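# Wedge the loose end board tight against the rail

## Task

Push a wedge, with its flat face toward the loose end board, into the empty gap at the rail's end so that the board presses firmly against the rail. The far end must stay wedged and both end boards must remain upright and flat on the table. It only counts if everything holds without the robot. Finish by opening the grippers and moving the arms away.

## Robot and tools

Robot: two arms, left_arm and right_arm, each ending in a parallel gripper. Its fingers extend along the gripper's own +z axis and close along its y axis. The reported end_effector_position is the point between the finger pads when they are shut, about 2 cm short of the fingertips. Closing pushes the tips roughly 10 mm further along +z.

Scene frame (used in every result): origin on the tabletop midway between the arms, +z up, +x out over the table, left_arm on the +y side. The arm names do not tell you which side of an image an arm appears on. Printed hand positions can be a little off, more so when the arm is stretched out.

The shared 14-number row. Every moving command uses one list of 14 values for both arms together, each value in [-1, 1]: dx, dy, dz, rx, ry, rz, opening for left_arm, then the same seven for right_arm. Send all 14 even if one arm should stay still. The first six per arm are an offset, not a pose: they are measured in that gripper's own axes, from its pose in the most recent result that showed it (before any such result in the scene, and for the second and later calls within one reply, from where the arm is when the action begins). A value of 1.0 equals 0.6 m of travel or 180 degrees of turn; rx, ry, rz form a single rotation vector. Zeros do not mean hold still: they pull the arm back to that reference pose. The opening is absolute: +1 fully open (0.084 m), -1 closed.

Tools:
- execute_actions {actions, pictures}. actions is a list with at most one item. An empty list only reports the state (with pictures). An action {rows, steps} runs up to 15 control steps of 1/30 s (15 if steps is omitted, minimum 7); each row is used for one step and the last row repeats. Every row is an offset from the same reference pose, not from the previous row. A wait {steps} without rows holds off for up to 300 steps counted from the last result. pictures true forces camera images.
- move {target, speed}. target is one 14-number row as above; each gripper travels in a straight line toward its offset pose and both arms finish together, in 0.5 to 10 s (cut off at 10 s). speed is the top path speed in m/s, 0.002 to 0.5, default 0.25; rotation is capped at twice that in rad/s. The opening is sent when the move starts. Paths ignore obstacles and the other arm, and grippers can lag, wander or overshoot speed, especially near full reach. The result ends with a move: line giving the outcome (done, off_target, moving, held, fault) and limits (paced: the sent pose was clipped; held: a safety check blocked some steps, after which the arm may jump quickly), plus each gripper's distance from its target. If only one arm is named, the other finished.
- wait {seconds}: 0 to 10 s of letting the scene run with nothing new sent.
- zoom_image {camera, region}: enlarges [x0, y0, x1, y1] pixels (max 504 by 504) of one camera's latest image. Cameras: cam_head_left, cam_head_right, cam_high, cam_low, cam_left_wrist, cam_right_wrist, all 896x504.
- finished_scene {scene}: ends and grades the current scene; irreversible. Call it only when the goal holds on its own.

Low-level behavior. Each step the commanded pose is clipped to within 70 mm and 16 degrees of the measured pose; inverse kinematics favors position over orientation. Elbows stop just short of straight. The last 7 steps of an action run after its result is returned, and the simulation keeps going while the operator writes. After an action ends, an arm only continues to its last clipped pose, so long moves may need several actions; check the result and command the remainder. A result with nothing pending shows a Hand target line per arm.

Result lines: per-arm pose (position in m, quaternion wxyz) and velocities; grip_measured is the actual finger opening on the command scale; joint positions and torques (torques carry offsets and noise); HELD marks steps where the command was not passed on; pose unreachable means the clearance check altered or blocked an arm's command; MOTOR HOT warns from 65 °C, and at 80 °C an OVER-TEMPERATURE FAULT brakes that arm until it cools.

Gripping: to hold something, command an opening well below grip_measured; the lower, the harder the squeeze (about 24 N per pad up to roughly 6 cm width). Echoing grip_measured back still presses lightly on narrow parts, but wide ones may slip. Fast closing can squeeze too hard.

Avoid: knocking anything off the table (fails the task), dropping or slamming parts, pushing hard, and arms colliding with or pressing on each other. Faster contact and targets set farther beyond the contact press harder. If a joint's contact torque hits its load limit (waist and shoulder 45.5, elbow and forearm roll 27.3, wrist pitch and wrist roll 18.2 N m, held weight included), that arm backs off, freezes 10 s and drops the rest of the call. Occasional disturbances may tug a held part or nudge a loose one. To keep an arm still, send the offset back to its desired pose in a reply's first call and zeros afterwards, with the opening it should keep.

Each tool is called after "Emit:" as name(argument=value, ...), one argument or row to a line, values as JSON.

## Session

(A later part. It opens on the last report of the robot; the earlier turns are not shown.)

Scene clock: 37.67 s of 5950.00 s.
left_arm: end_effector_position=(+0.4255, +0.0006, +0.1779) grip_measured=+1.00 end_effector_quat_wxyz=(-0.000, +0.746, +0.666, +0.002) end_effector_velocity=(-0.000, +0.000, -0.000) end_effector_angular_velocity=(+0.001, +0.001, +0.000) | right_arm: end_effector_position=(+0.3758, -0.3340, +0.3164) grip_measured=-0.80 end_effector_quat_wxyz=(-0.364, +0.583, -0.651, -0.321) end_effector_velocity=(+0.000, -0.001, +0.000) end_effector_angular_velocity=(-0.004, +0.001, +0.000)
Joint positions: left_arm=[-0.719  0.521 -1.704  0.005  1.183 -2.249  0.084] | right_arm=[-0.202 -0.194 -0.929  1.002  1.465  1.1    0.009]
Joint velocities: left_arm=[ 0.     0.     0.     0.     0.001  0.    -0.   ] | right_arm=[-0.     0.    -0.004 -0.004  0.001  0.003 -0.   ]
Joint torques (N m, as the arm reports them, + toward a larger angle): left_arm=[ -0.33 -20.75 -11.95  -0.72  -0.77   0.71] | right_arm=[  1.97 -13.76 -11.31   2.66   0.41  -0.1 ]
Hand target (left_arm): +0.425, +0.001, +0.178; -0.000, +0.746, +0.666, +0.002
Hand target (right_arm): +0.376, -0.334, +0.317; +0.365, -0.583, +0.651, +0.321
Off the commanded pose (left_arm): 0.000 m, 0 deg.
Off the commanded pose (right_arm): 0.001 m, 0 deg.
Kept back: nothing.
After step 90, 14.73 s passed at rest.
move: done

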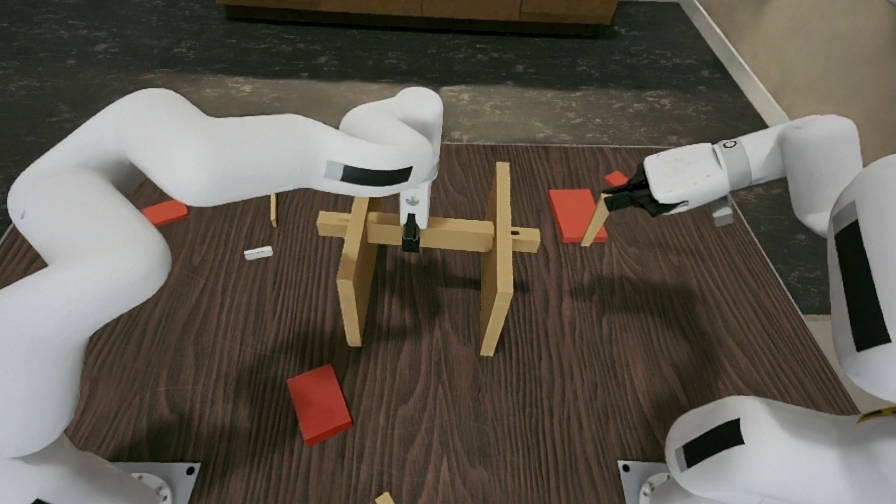

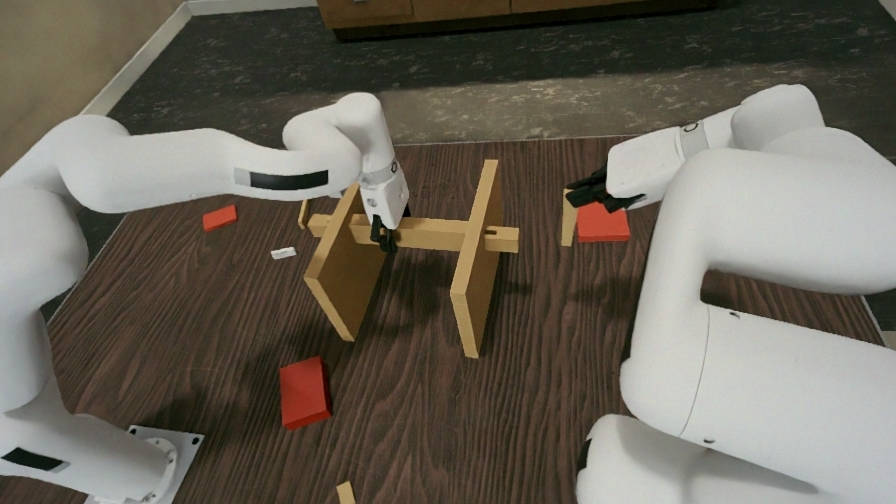

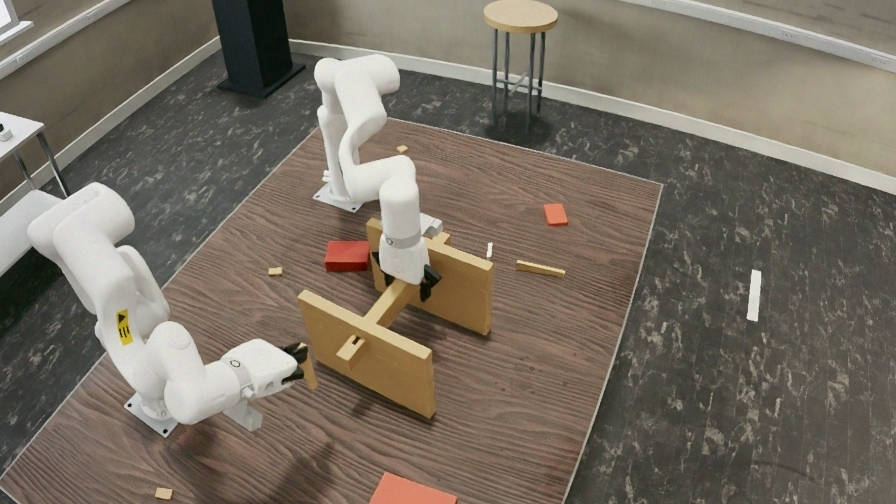

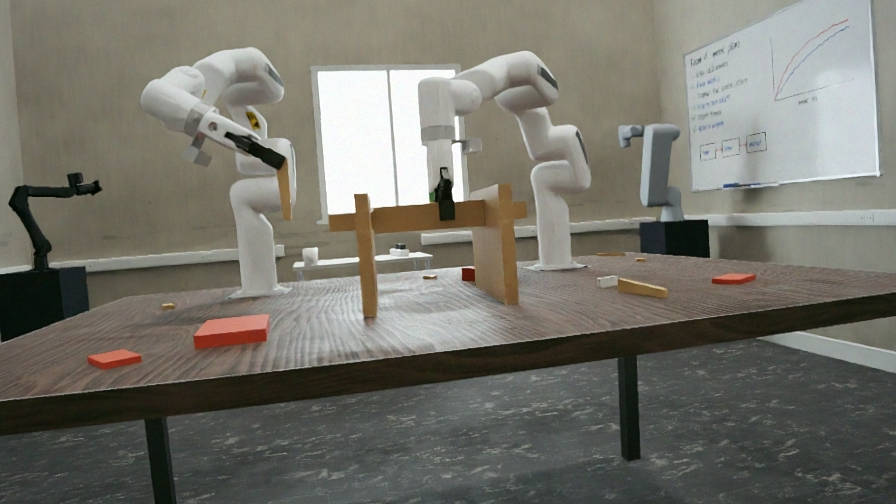

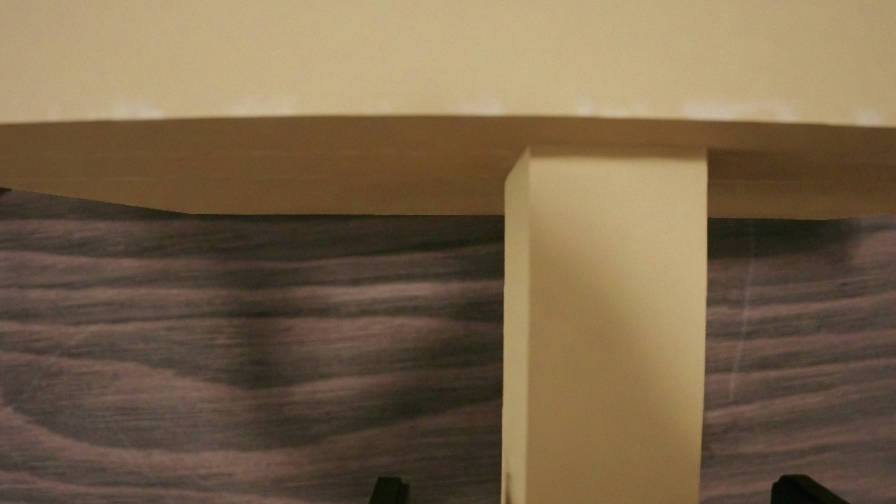

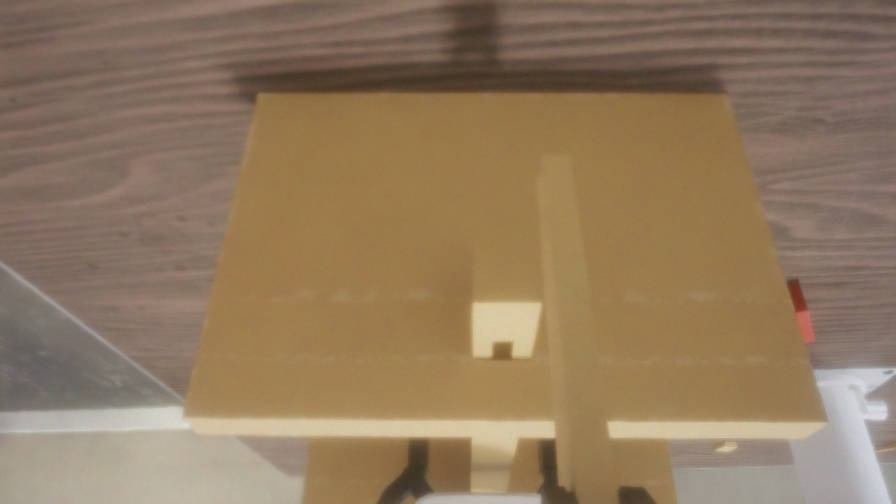

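Emit:
move(
  target=[0,0,0,0,0,0,-0.6,-0.129,-0.010,0.162,0,0.008,0,-1],
  speed=0.15,
)

Emit:
zoom_image(
  camera="cam_low",
  region=[290, 125, 410, 245],
)

Emit:
zoom_image(
  camera="cam_head_left",
  region=[480, 170, 590, 260],
)

Scene clock: 40.13 s of 5950.00 s.
left_arm: end_effector_position=(+0.4255, +0.0003, +0.1782) grip_measured=-0.33 end_effector_quat_wxyz=(+0.000, +0.746, +0.666, +0.002) end_effector_velocity=(-0.001, +0.000, -0.001) end_effector_angular_velocity=(+0.002, +0.002, -0.000) | right_arm: end_effector_position=(+0.3960, -0.2126, +0.3307) grip_measured=-0.80 end_effector_quat_wxyz=(-0.356, +0.587, -0.656, -0.314) end_effector_velocity=(+0.000, +0.001, +0.001) end_effector_angular_velocity=(+0.000, -0.001, -0.001)
Joint positions: left_arm=[-0.719  0.521 -1.705  0.005  1.183 -2.249  0.03 ] | right_arm=[ 0.15  -0.192 -0.954  1.083  1.191  1.291  0.009]
Joint velocities: left_arm=[-0.     0.     0.001 -0.     0.001 -0.    -0.   ] | right_arm=[ 0.002  0.    -0.002  0.    -0.002  0.002  0.   ]
Joint torques (N m, as the arm reports them, + toward a larger angle): left_arm=[  4.58 -18.76 -10.97   0.08  -0.95   0.82] | right_arm=[  2.21 -14.55 -11.92   2.22   0.08  -0.04]
Hand target (left_arm): +0.425, +0.001, +0.178; -0.000, +0.746, +0.666, +0.002
Hand target (right_arm): +0.396, -0.212, +0.331; +0.356, -0.587, +0.656, +0.314
Off the commanded pose (left_arm): 0.000 m, 0 deg.
Off the commanded pose (right_arm): 0.001 m, 0 deg.
Kept back: nothing.
move: done

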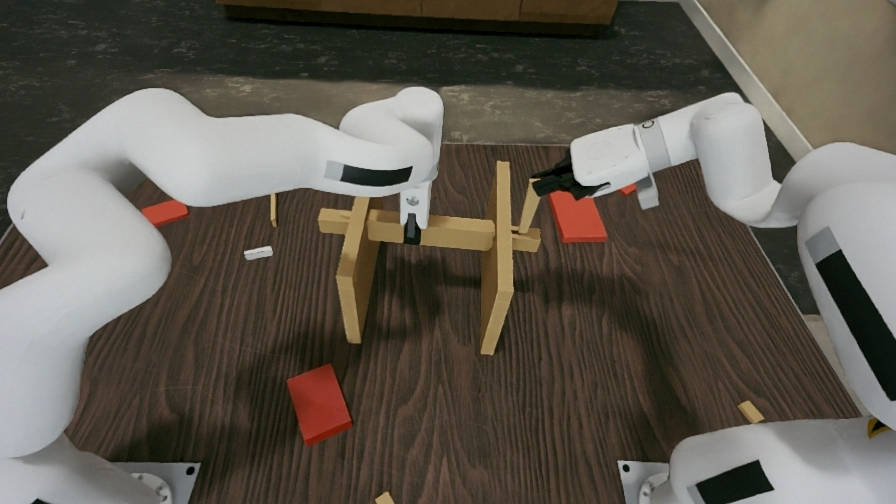

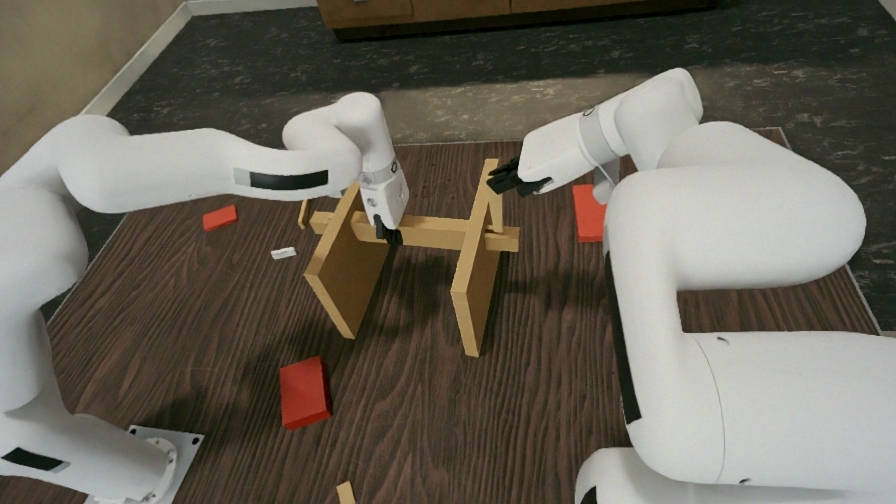

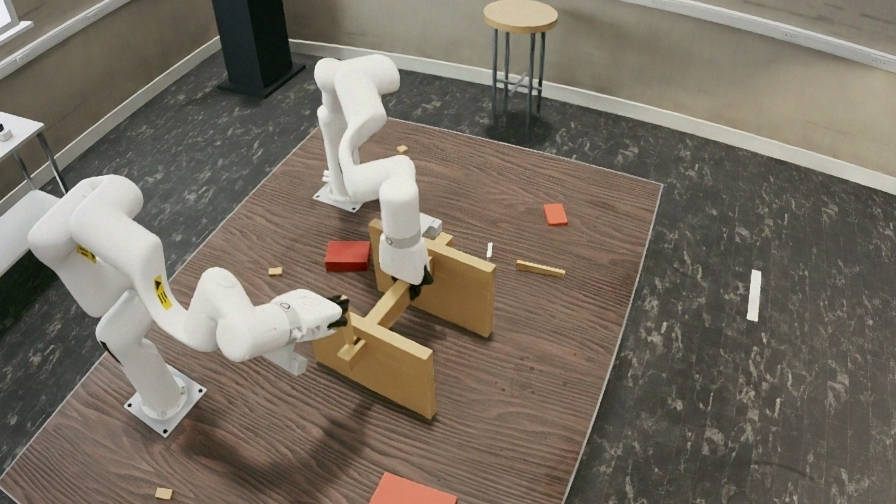

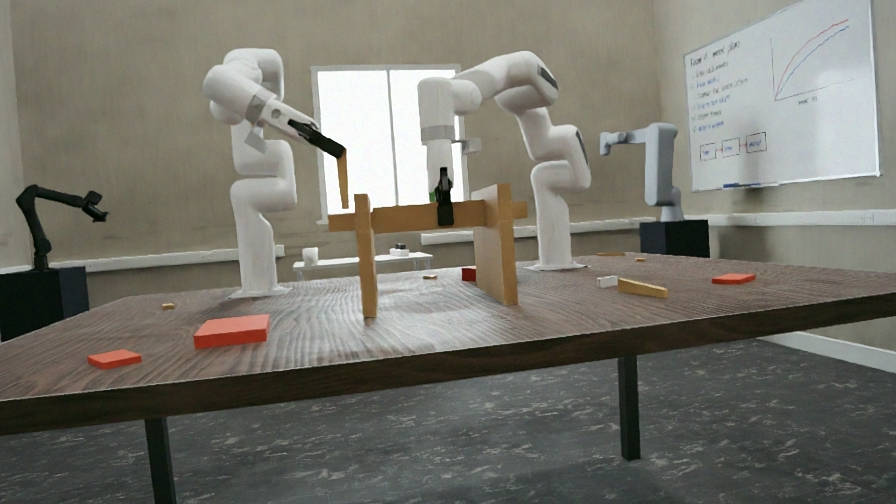

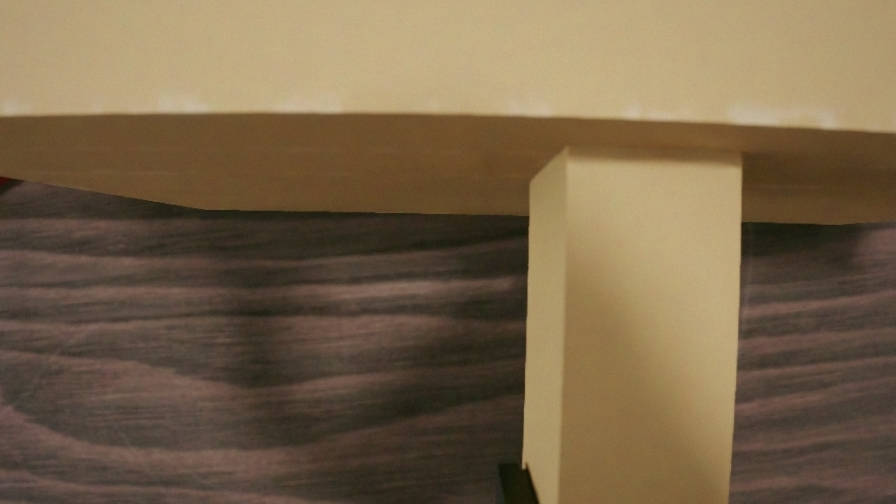

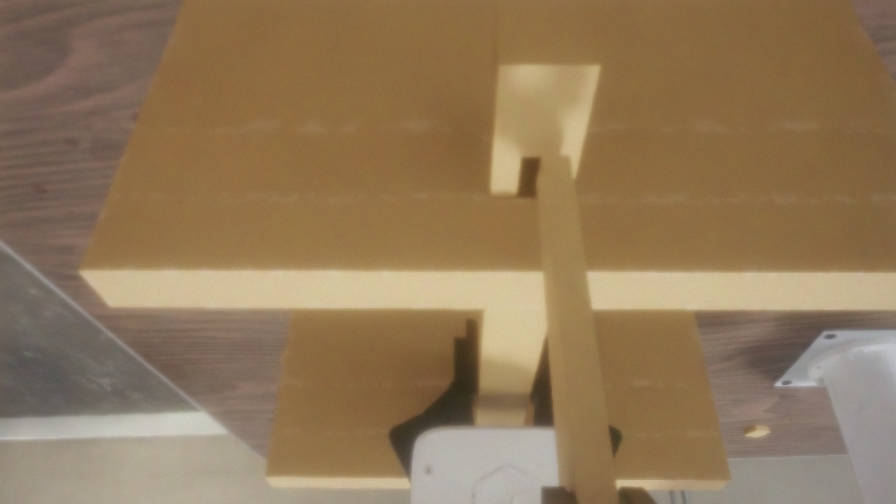

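Region (290, 125, 410, 245) of cam_low's 896x504 image, scaled by 4.200, with more detail than that image has.

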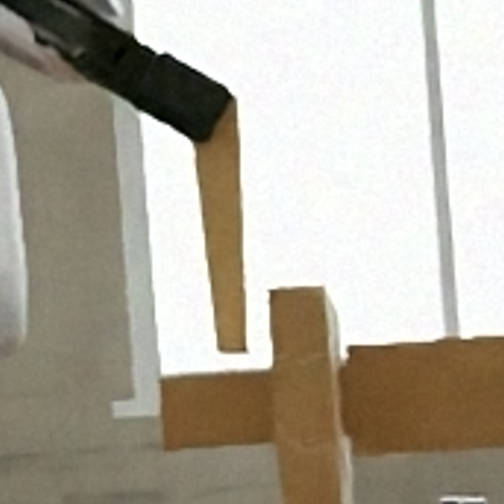

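Region (480, 170, 590, 260) of cam_head_left's 896x504 image, scaled by 4.582, with more detail than that image has; it fills the top 412 rows of this view, and the rest is white.

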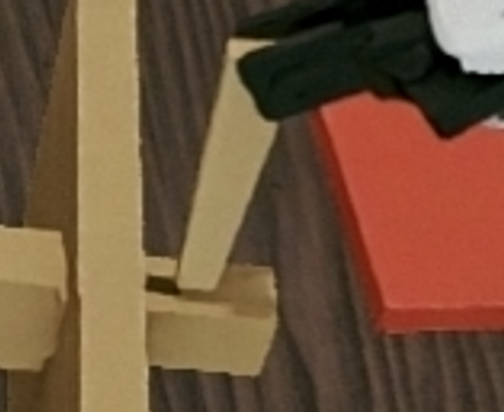

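Emit:
zoom_image(
  camera="cam_right_wrist",
  region=[460, 40, 640, 220],
)

Region (460, 40, 640, 220) of cam_right_wrist's 896x504 image, scaled by 2.800, with more detail than that image has.

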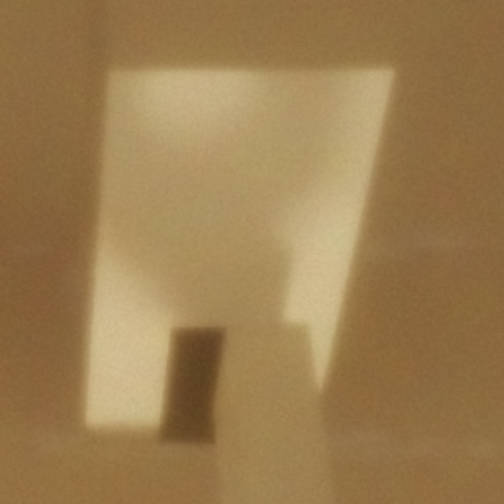

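Emit:
move(
  target=[0,0,0,0,0,0,-0.6,-0.0138,-0.004,0.0208,0,-0.008,0,-1],
  speed=0.05,
)

Emit:
zoom_image(
  camera="cam_right_wrist",
  region=[460, 20, 640, 200],
)

Emit:
zoom_image(
  camera="cam_low",
  region=[290, 125, 410, 245],
)

Emit:
zoom_image(
  camera="cam_head_left",
  region=[480, 170, 590, 260],
)

Scene clock: 42.63 s of 5950.00 s.
left_arm: end_effector_position=(+0.4255, +0.0005, +0.1780) grip_measured=-0.33 end_effector_quat_wxyz=(+0.000, +0.746, +0.666, +0.002) end_effector_velocity=(-0.000, -0.000, +0.001) end_effector_angular_velocity=(-0.001, -0.001, -0.001) | right_arm: end_effector_position=(+0.4001, -0.1983, +0.3307) grip_measured=-0.80 end_effector_quat_wxyz=(-0.364, +0.583, -0.652, -0.321) end_effector_velocity=(+0.000, +0.000, +0.000) end_effector_angular_velocity=(+0.001, +0.000, -0.000)
Joint positions: left_arm=[-0.719  0.521 -1.704  0.005  1.183 -2.249  0.03 ] | right_arm=[ 0.181 -0.172 -0.961  1.122  1.167  1.282  0.009]
Joint velocities: left_arm=[-0.001 -0.001  0.001 -0.    -0.002  0.    -0.   ] | right_arm=[ 0.     0.001 -0.     0.002 -0.    -0.001  0.   ]
Joint torques (N m, as the arm reports them, + toward a larger angle): left_arm=[  5.02 -17.26 -10.19   0.22  -0.83   0.52] | right_arm=[  2.83 -15.03 -11.82   2.65   0.26  -0.04]
Hand target (left_arm): +0.425, +0.000, +0.178; +0.000, +0.746, +0.666, +0.002
Hand target (right_arm): +0.400, -0.198, +0.331; +0.365, -0.583, +0.651, +0.321
Off the commanded pose (left_arm): 0.000 m, 0 deg.
Off the commanded pose (right_arm): 0.000 m, 0 deg.
Kept back: nothing.
move: done

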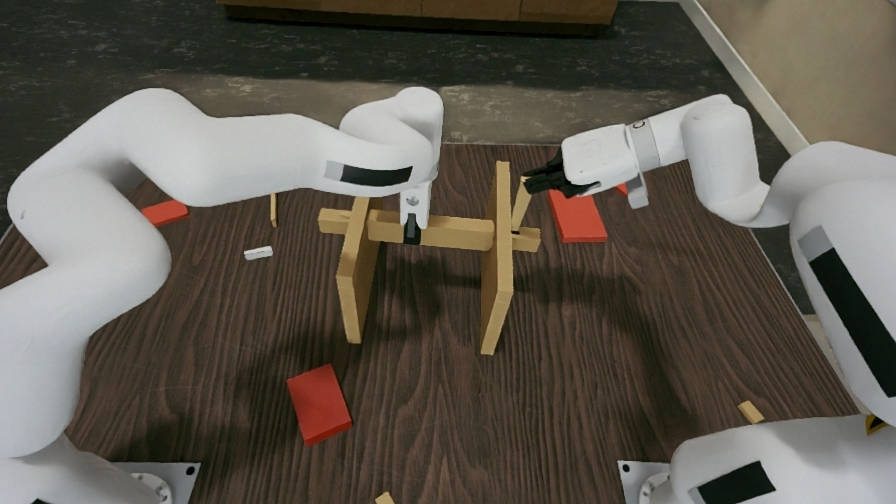

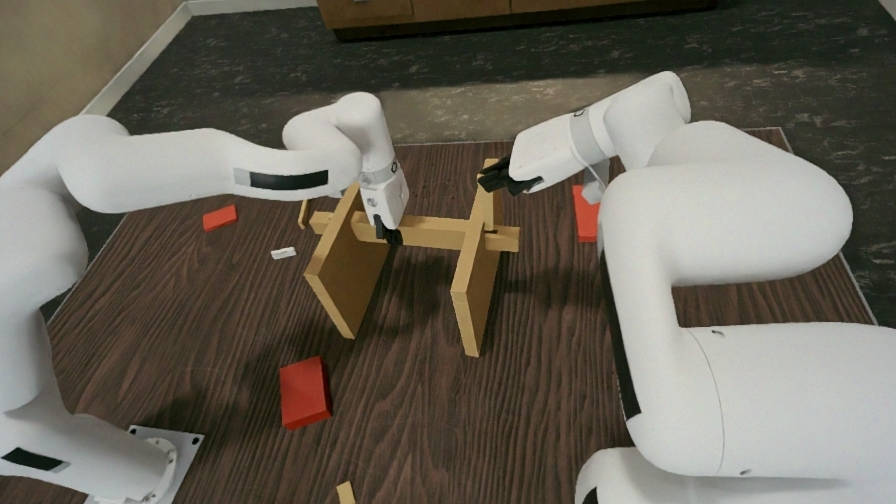

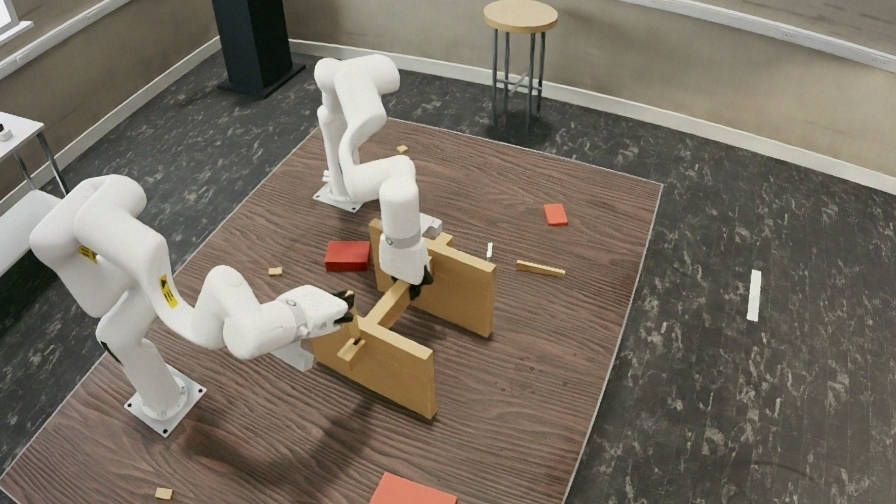

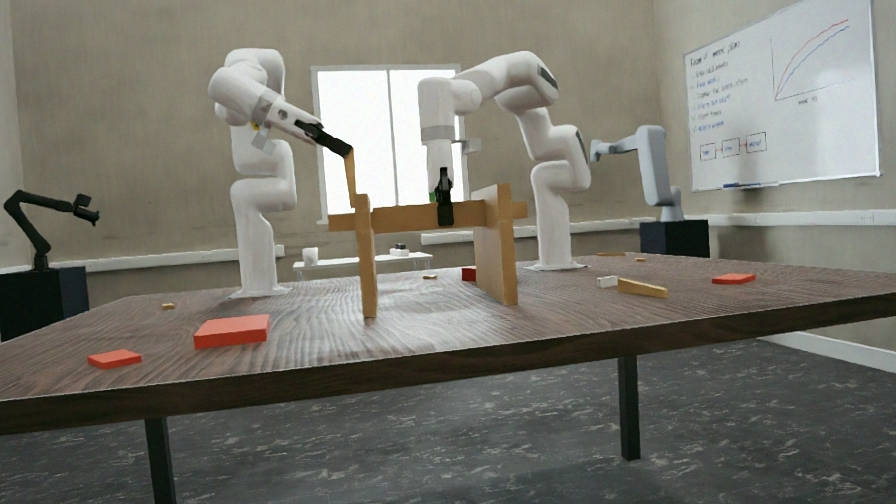

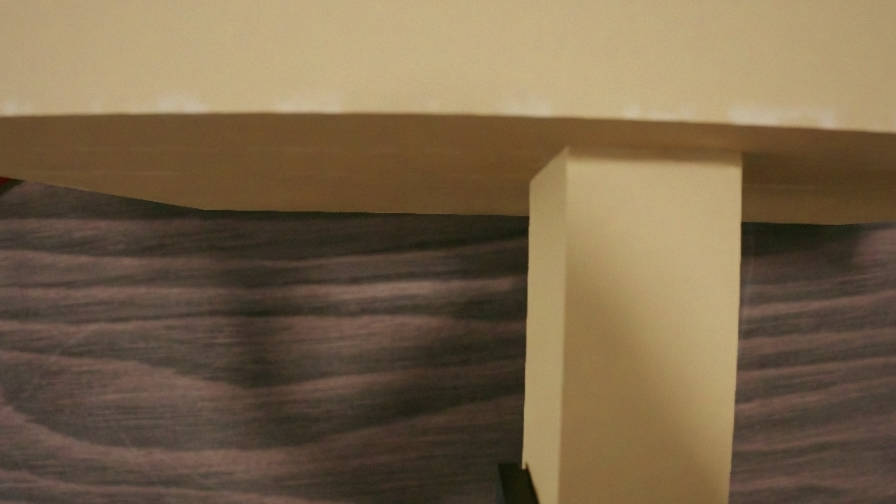

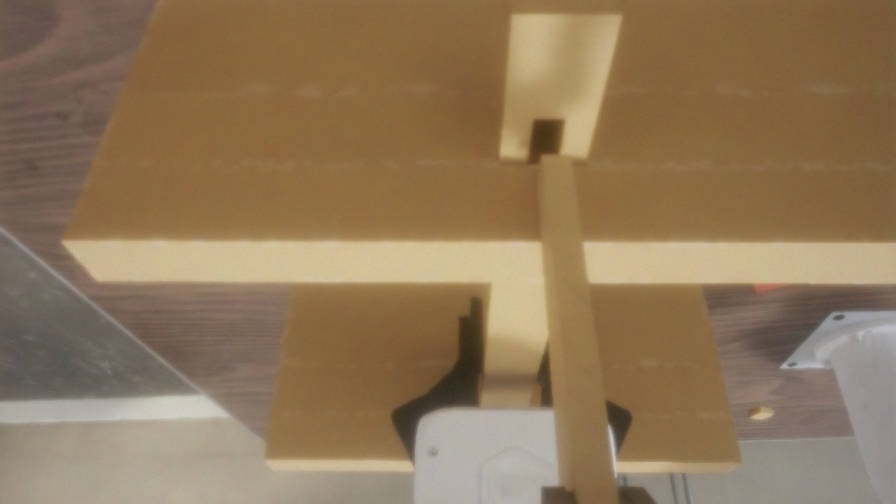

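Region (460, 20, 640, 200) of cam_right_wrist's 896x504 image, scaled by 2.800, with more detail than that image has.

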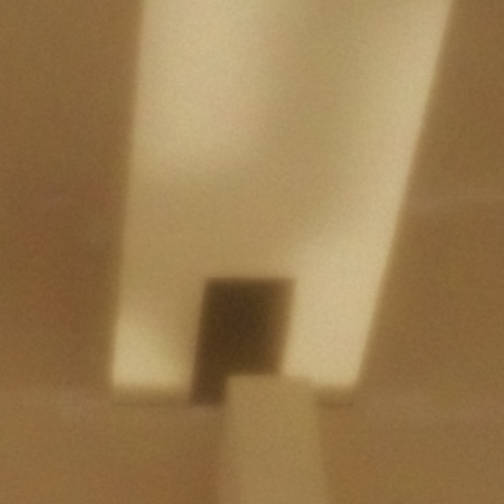

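Region (290, 125, 410, 245) of cam_low's 896x504 image, scaled by 4.200, with more detail than that image has.

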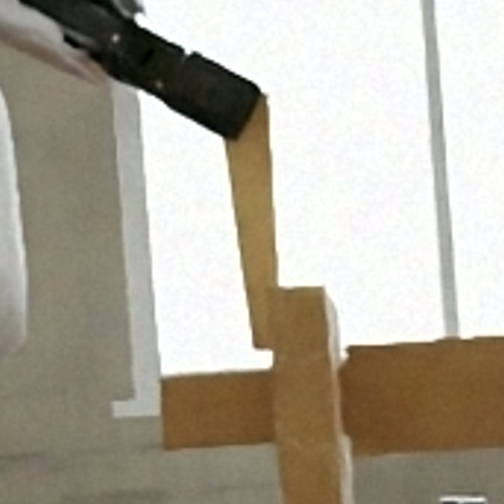

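Region (480, 170, 590, 260) of cam_head_left's 896x504 image, scaled by 4.582, with more detail than that image has; it fills the top 412 rows of this view, and the rest is white.

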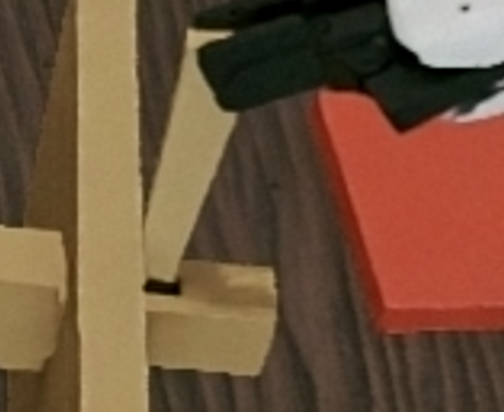

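Emit:
move(
  target=[0,0,0,0,0,0,-0.6,0.0128,-0.0017,0.0045,0,0,0,-1],
  speed=0.02,
)

Emit:
zoom_image(
  camera="cam_right_wrist",
  region=[460, 20, 640, 200],
)

Emit:
zoom_image(
  camera="cam_low",
  region=[290, 125, 410, 245],
)

Emit:
zoom_image(
  camera="cam_head_left",
  region=[480, 170, 590, 260],
)

Scene clock: 44.00 s of 5950.00 s.
left_arm: end_effector_position=(+0.4255, +0.0004, +0.1781) grip_measured=-0.33 end_effector_quat_wxyz=(+0.000, +0.746, +0.666, +0.002) end_effector_velocity=(+0.001, -0.000, +0.001) end_effector_angular_velocity=(-0.002, -0.002, +0.001) | right_arm: end_effector_position=(+0.4010, -0.2001, +0.3228) grip_measured=-0.80 end_effector_quat_wxyz=(-0.364, +0.583, -0.652, -0.321) end_effector_velocity=(+0.000, +0.000, +0.002) end_effector_angular_velocity=(+0.001, -0.004, +0.002)
Joint positions: left_arm=[-0.719  0.521 -1.704  0.005  1.183 -2.249  0.03 ] | right_arm=[ 0.177 -0.163 -0.951  1.128  1.161  1.262  0.009]
Joint velocities: left_arm=[ 0.    -0.002 -0.001  0.    -0.    -0.001 -0.   ] | right_arm=[-0.    -0.002 -0.002  0.001  0.002 -0.002 -0.   ]
Joint torques (N m, as the arm reports them, + toward a larger angle): left_arm=[  3.74 -17.83 -10.15   0.38  -0.85   0.36] | right_arm=[  1.95 -14.77 -11.71   2.17   0.19  -0.01]
Hand target (left_arm): +0.425, +0.000, +0.178; +0.000, +0.746, +0.666, +0.002
Hand target (right_arm): +0.401, -0.200, +0.323; +0.364, -0.583, +0.652, +0.321
Off the commanded pose (left_arm): 0.000 m, 0 deg.
Off the commanded pose (right_arm): 0.000 m, 0 deg.
Kept back: nothing.
move: done

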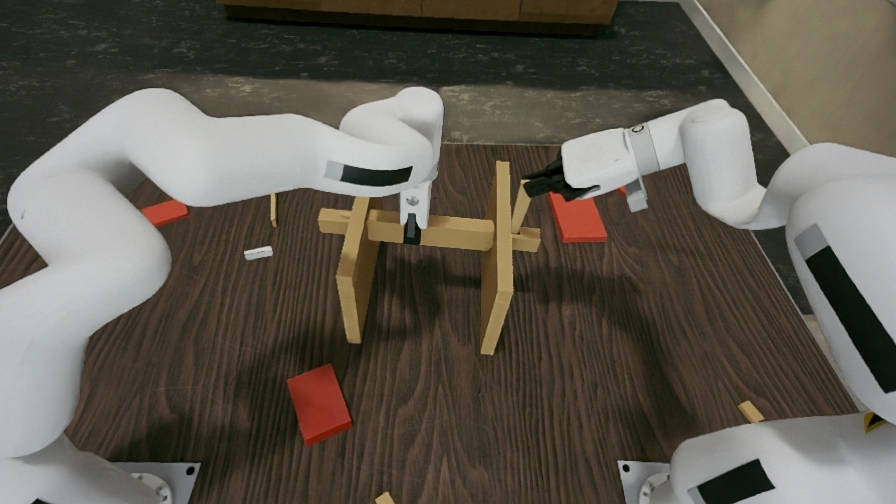

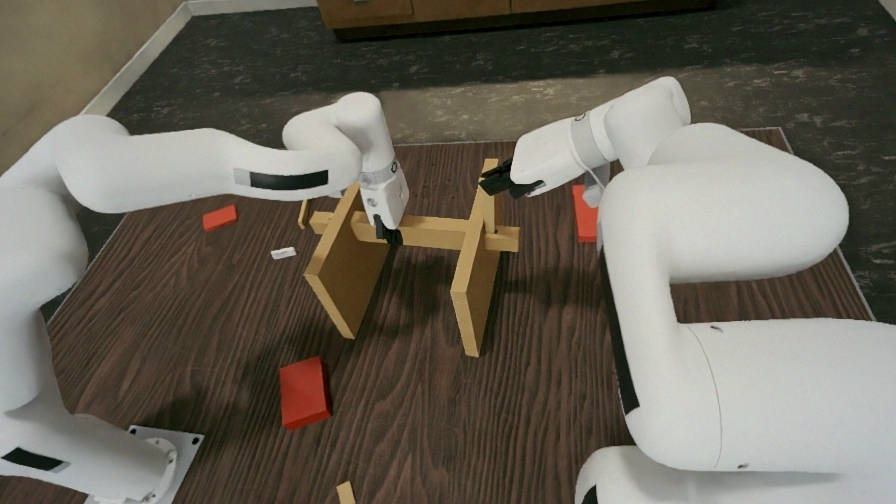

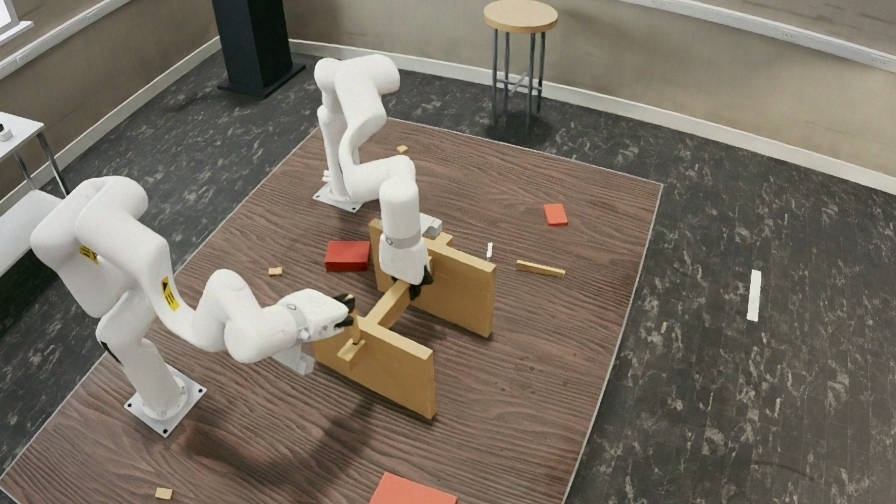

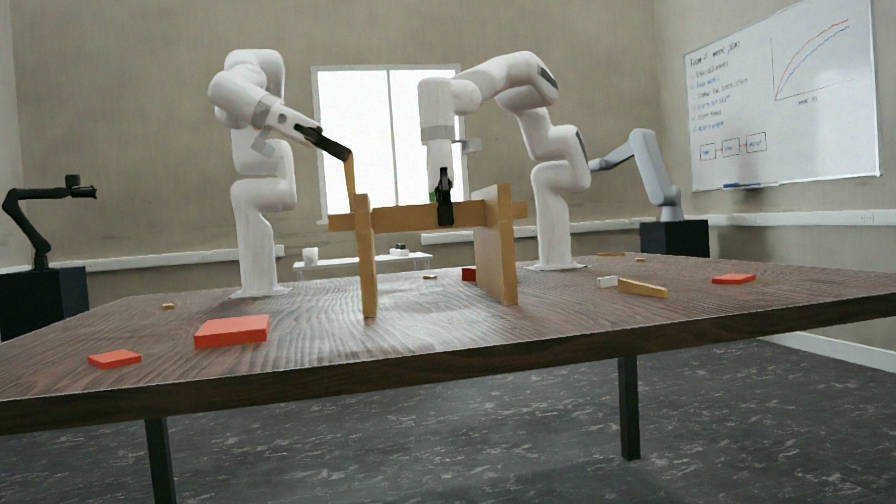

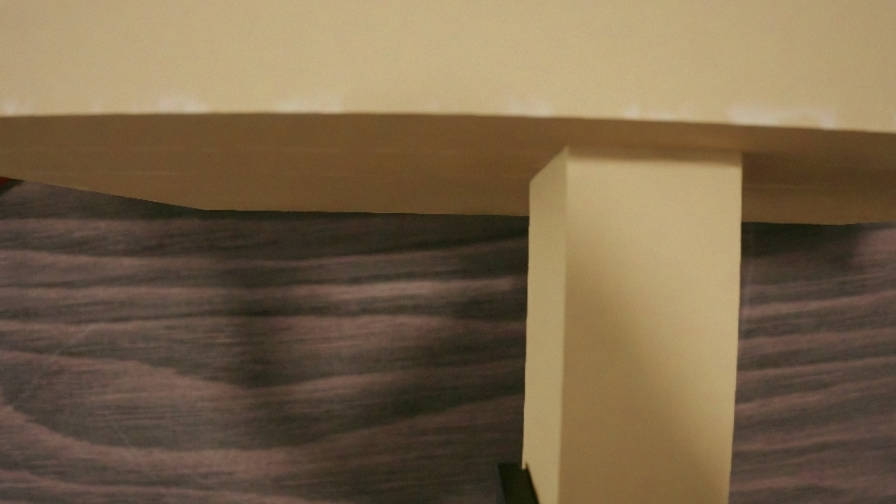

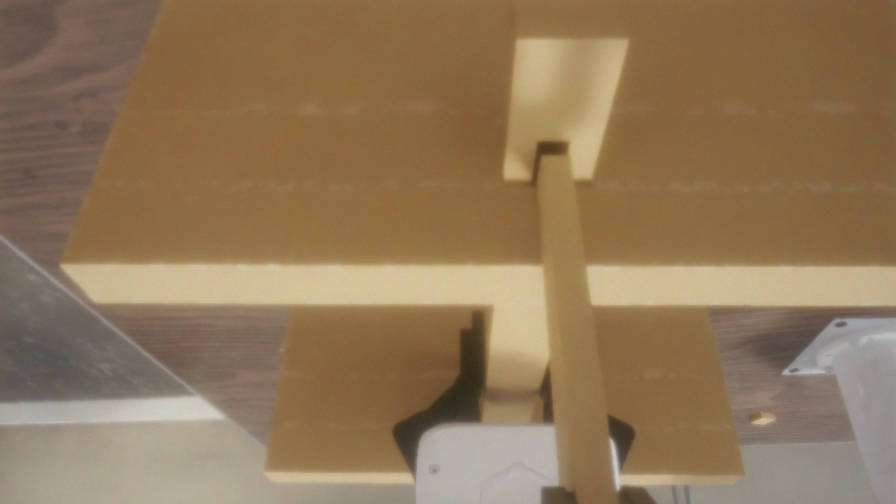

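Region (460, 20, 640, 200) of cam_right_wrist's 896x504 image, scaled by 2.800, with more detail than that image has.

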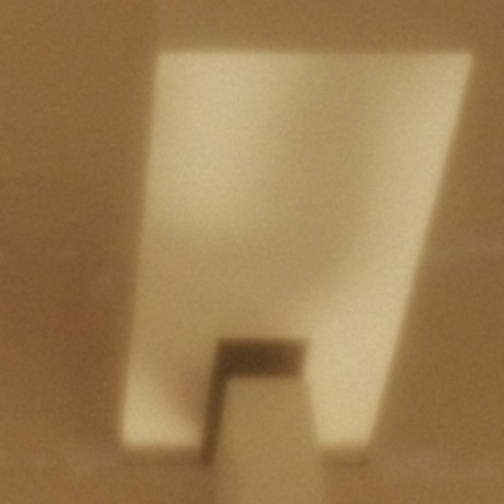

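Region (290, 125, 410, 245) of cam_low's 896x504 image, scaled by 4.200, with more detail than that image has.

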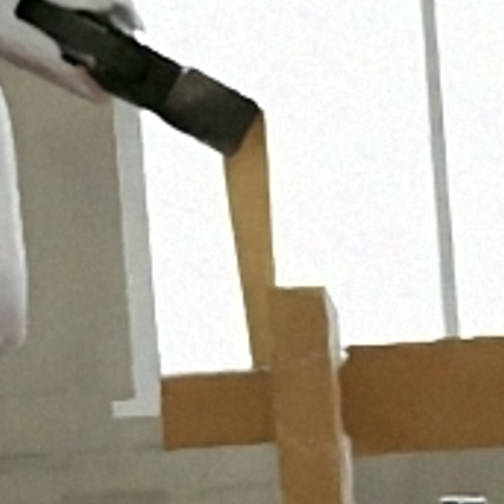

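Region (480, 170, 590, 260) of cam_head_left's 896x504 image, scaled by 4.582, with more detail than that image has; it fills the top 412 rows of this view, and the rest is white.

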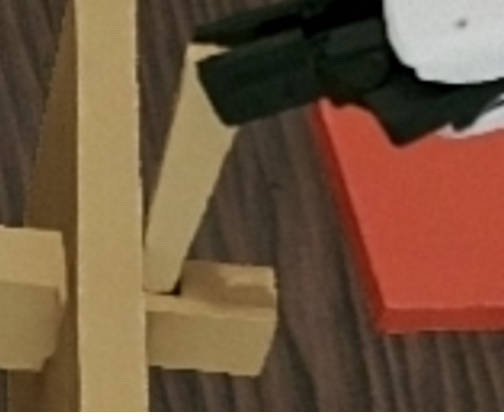

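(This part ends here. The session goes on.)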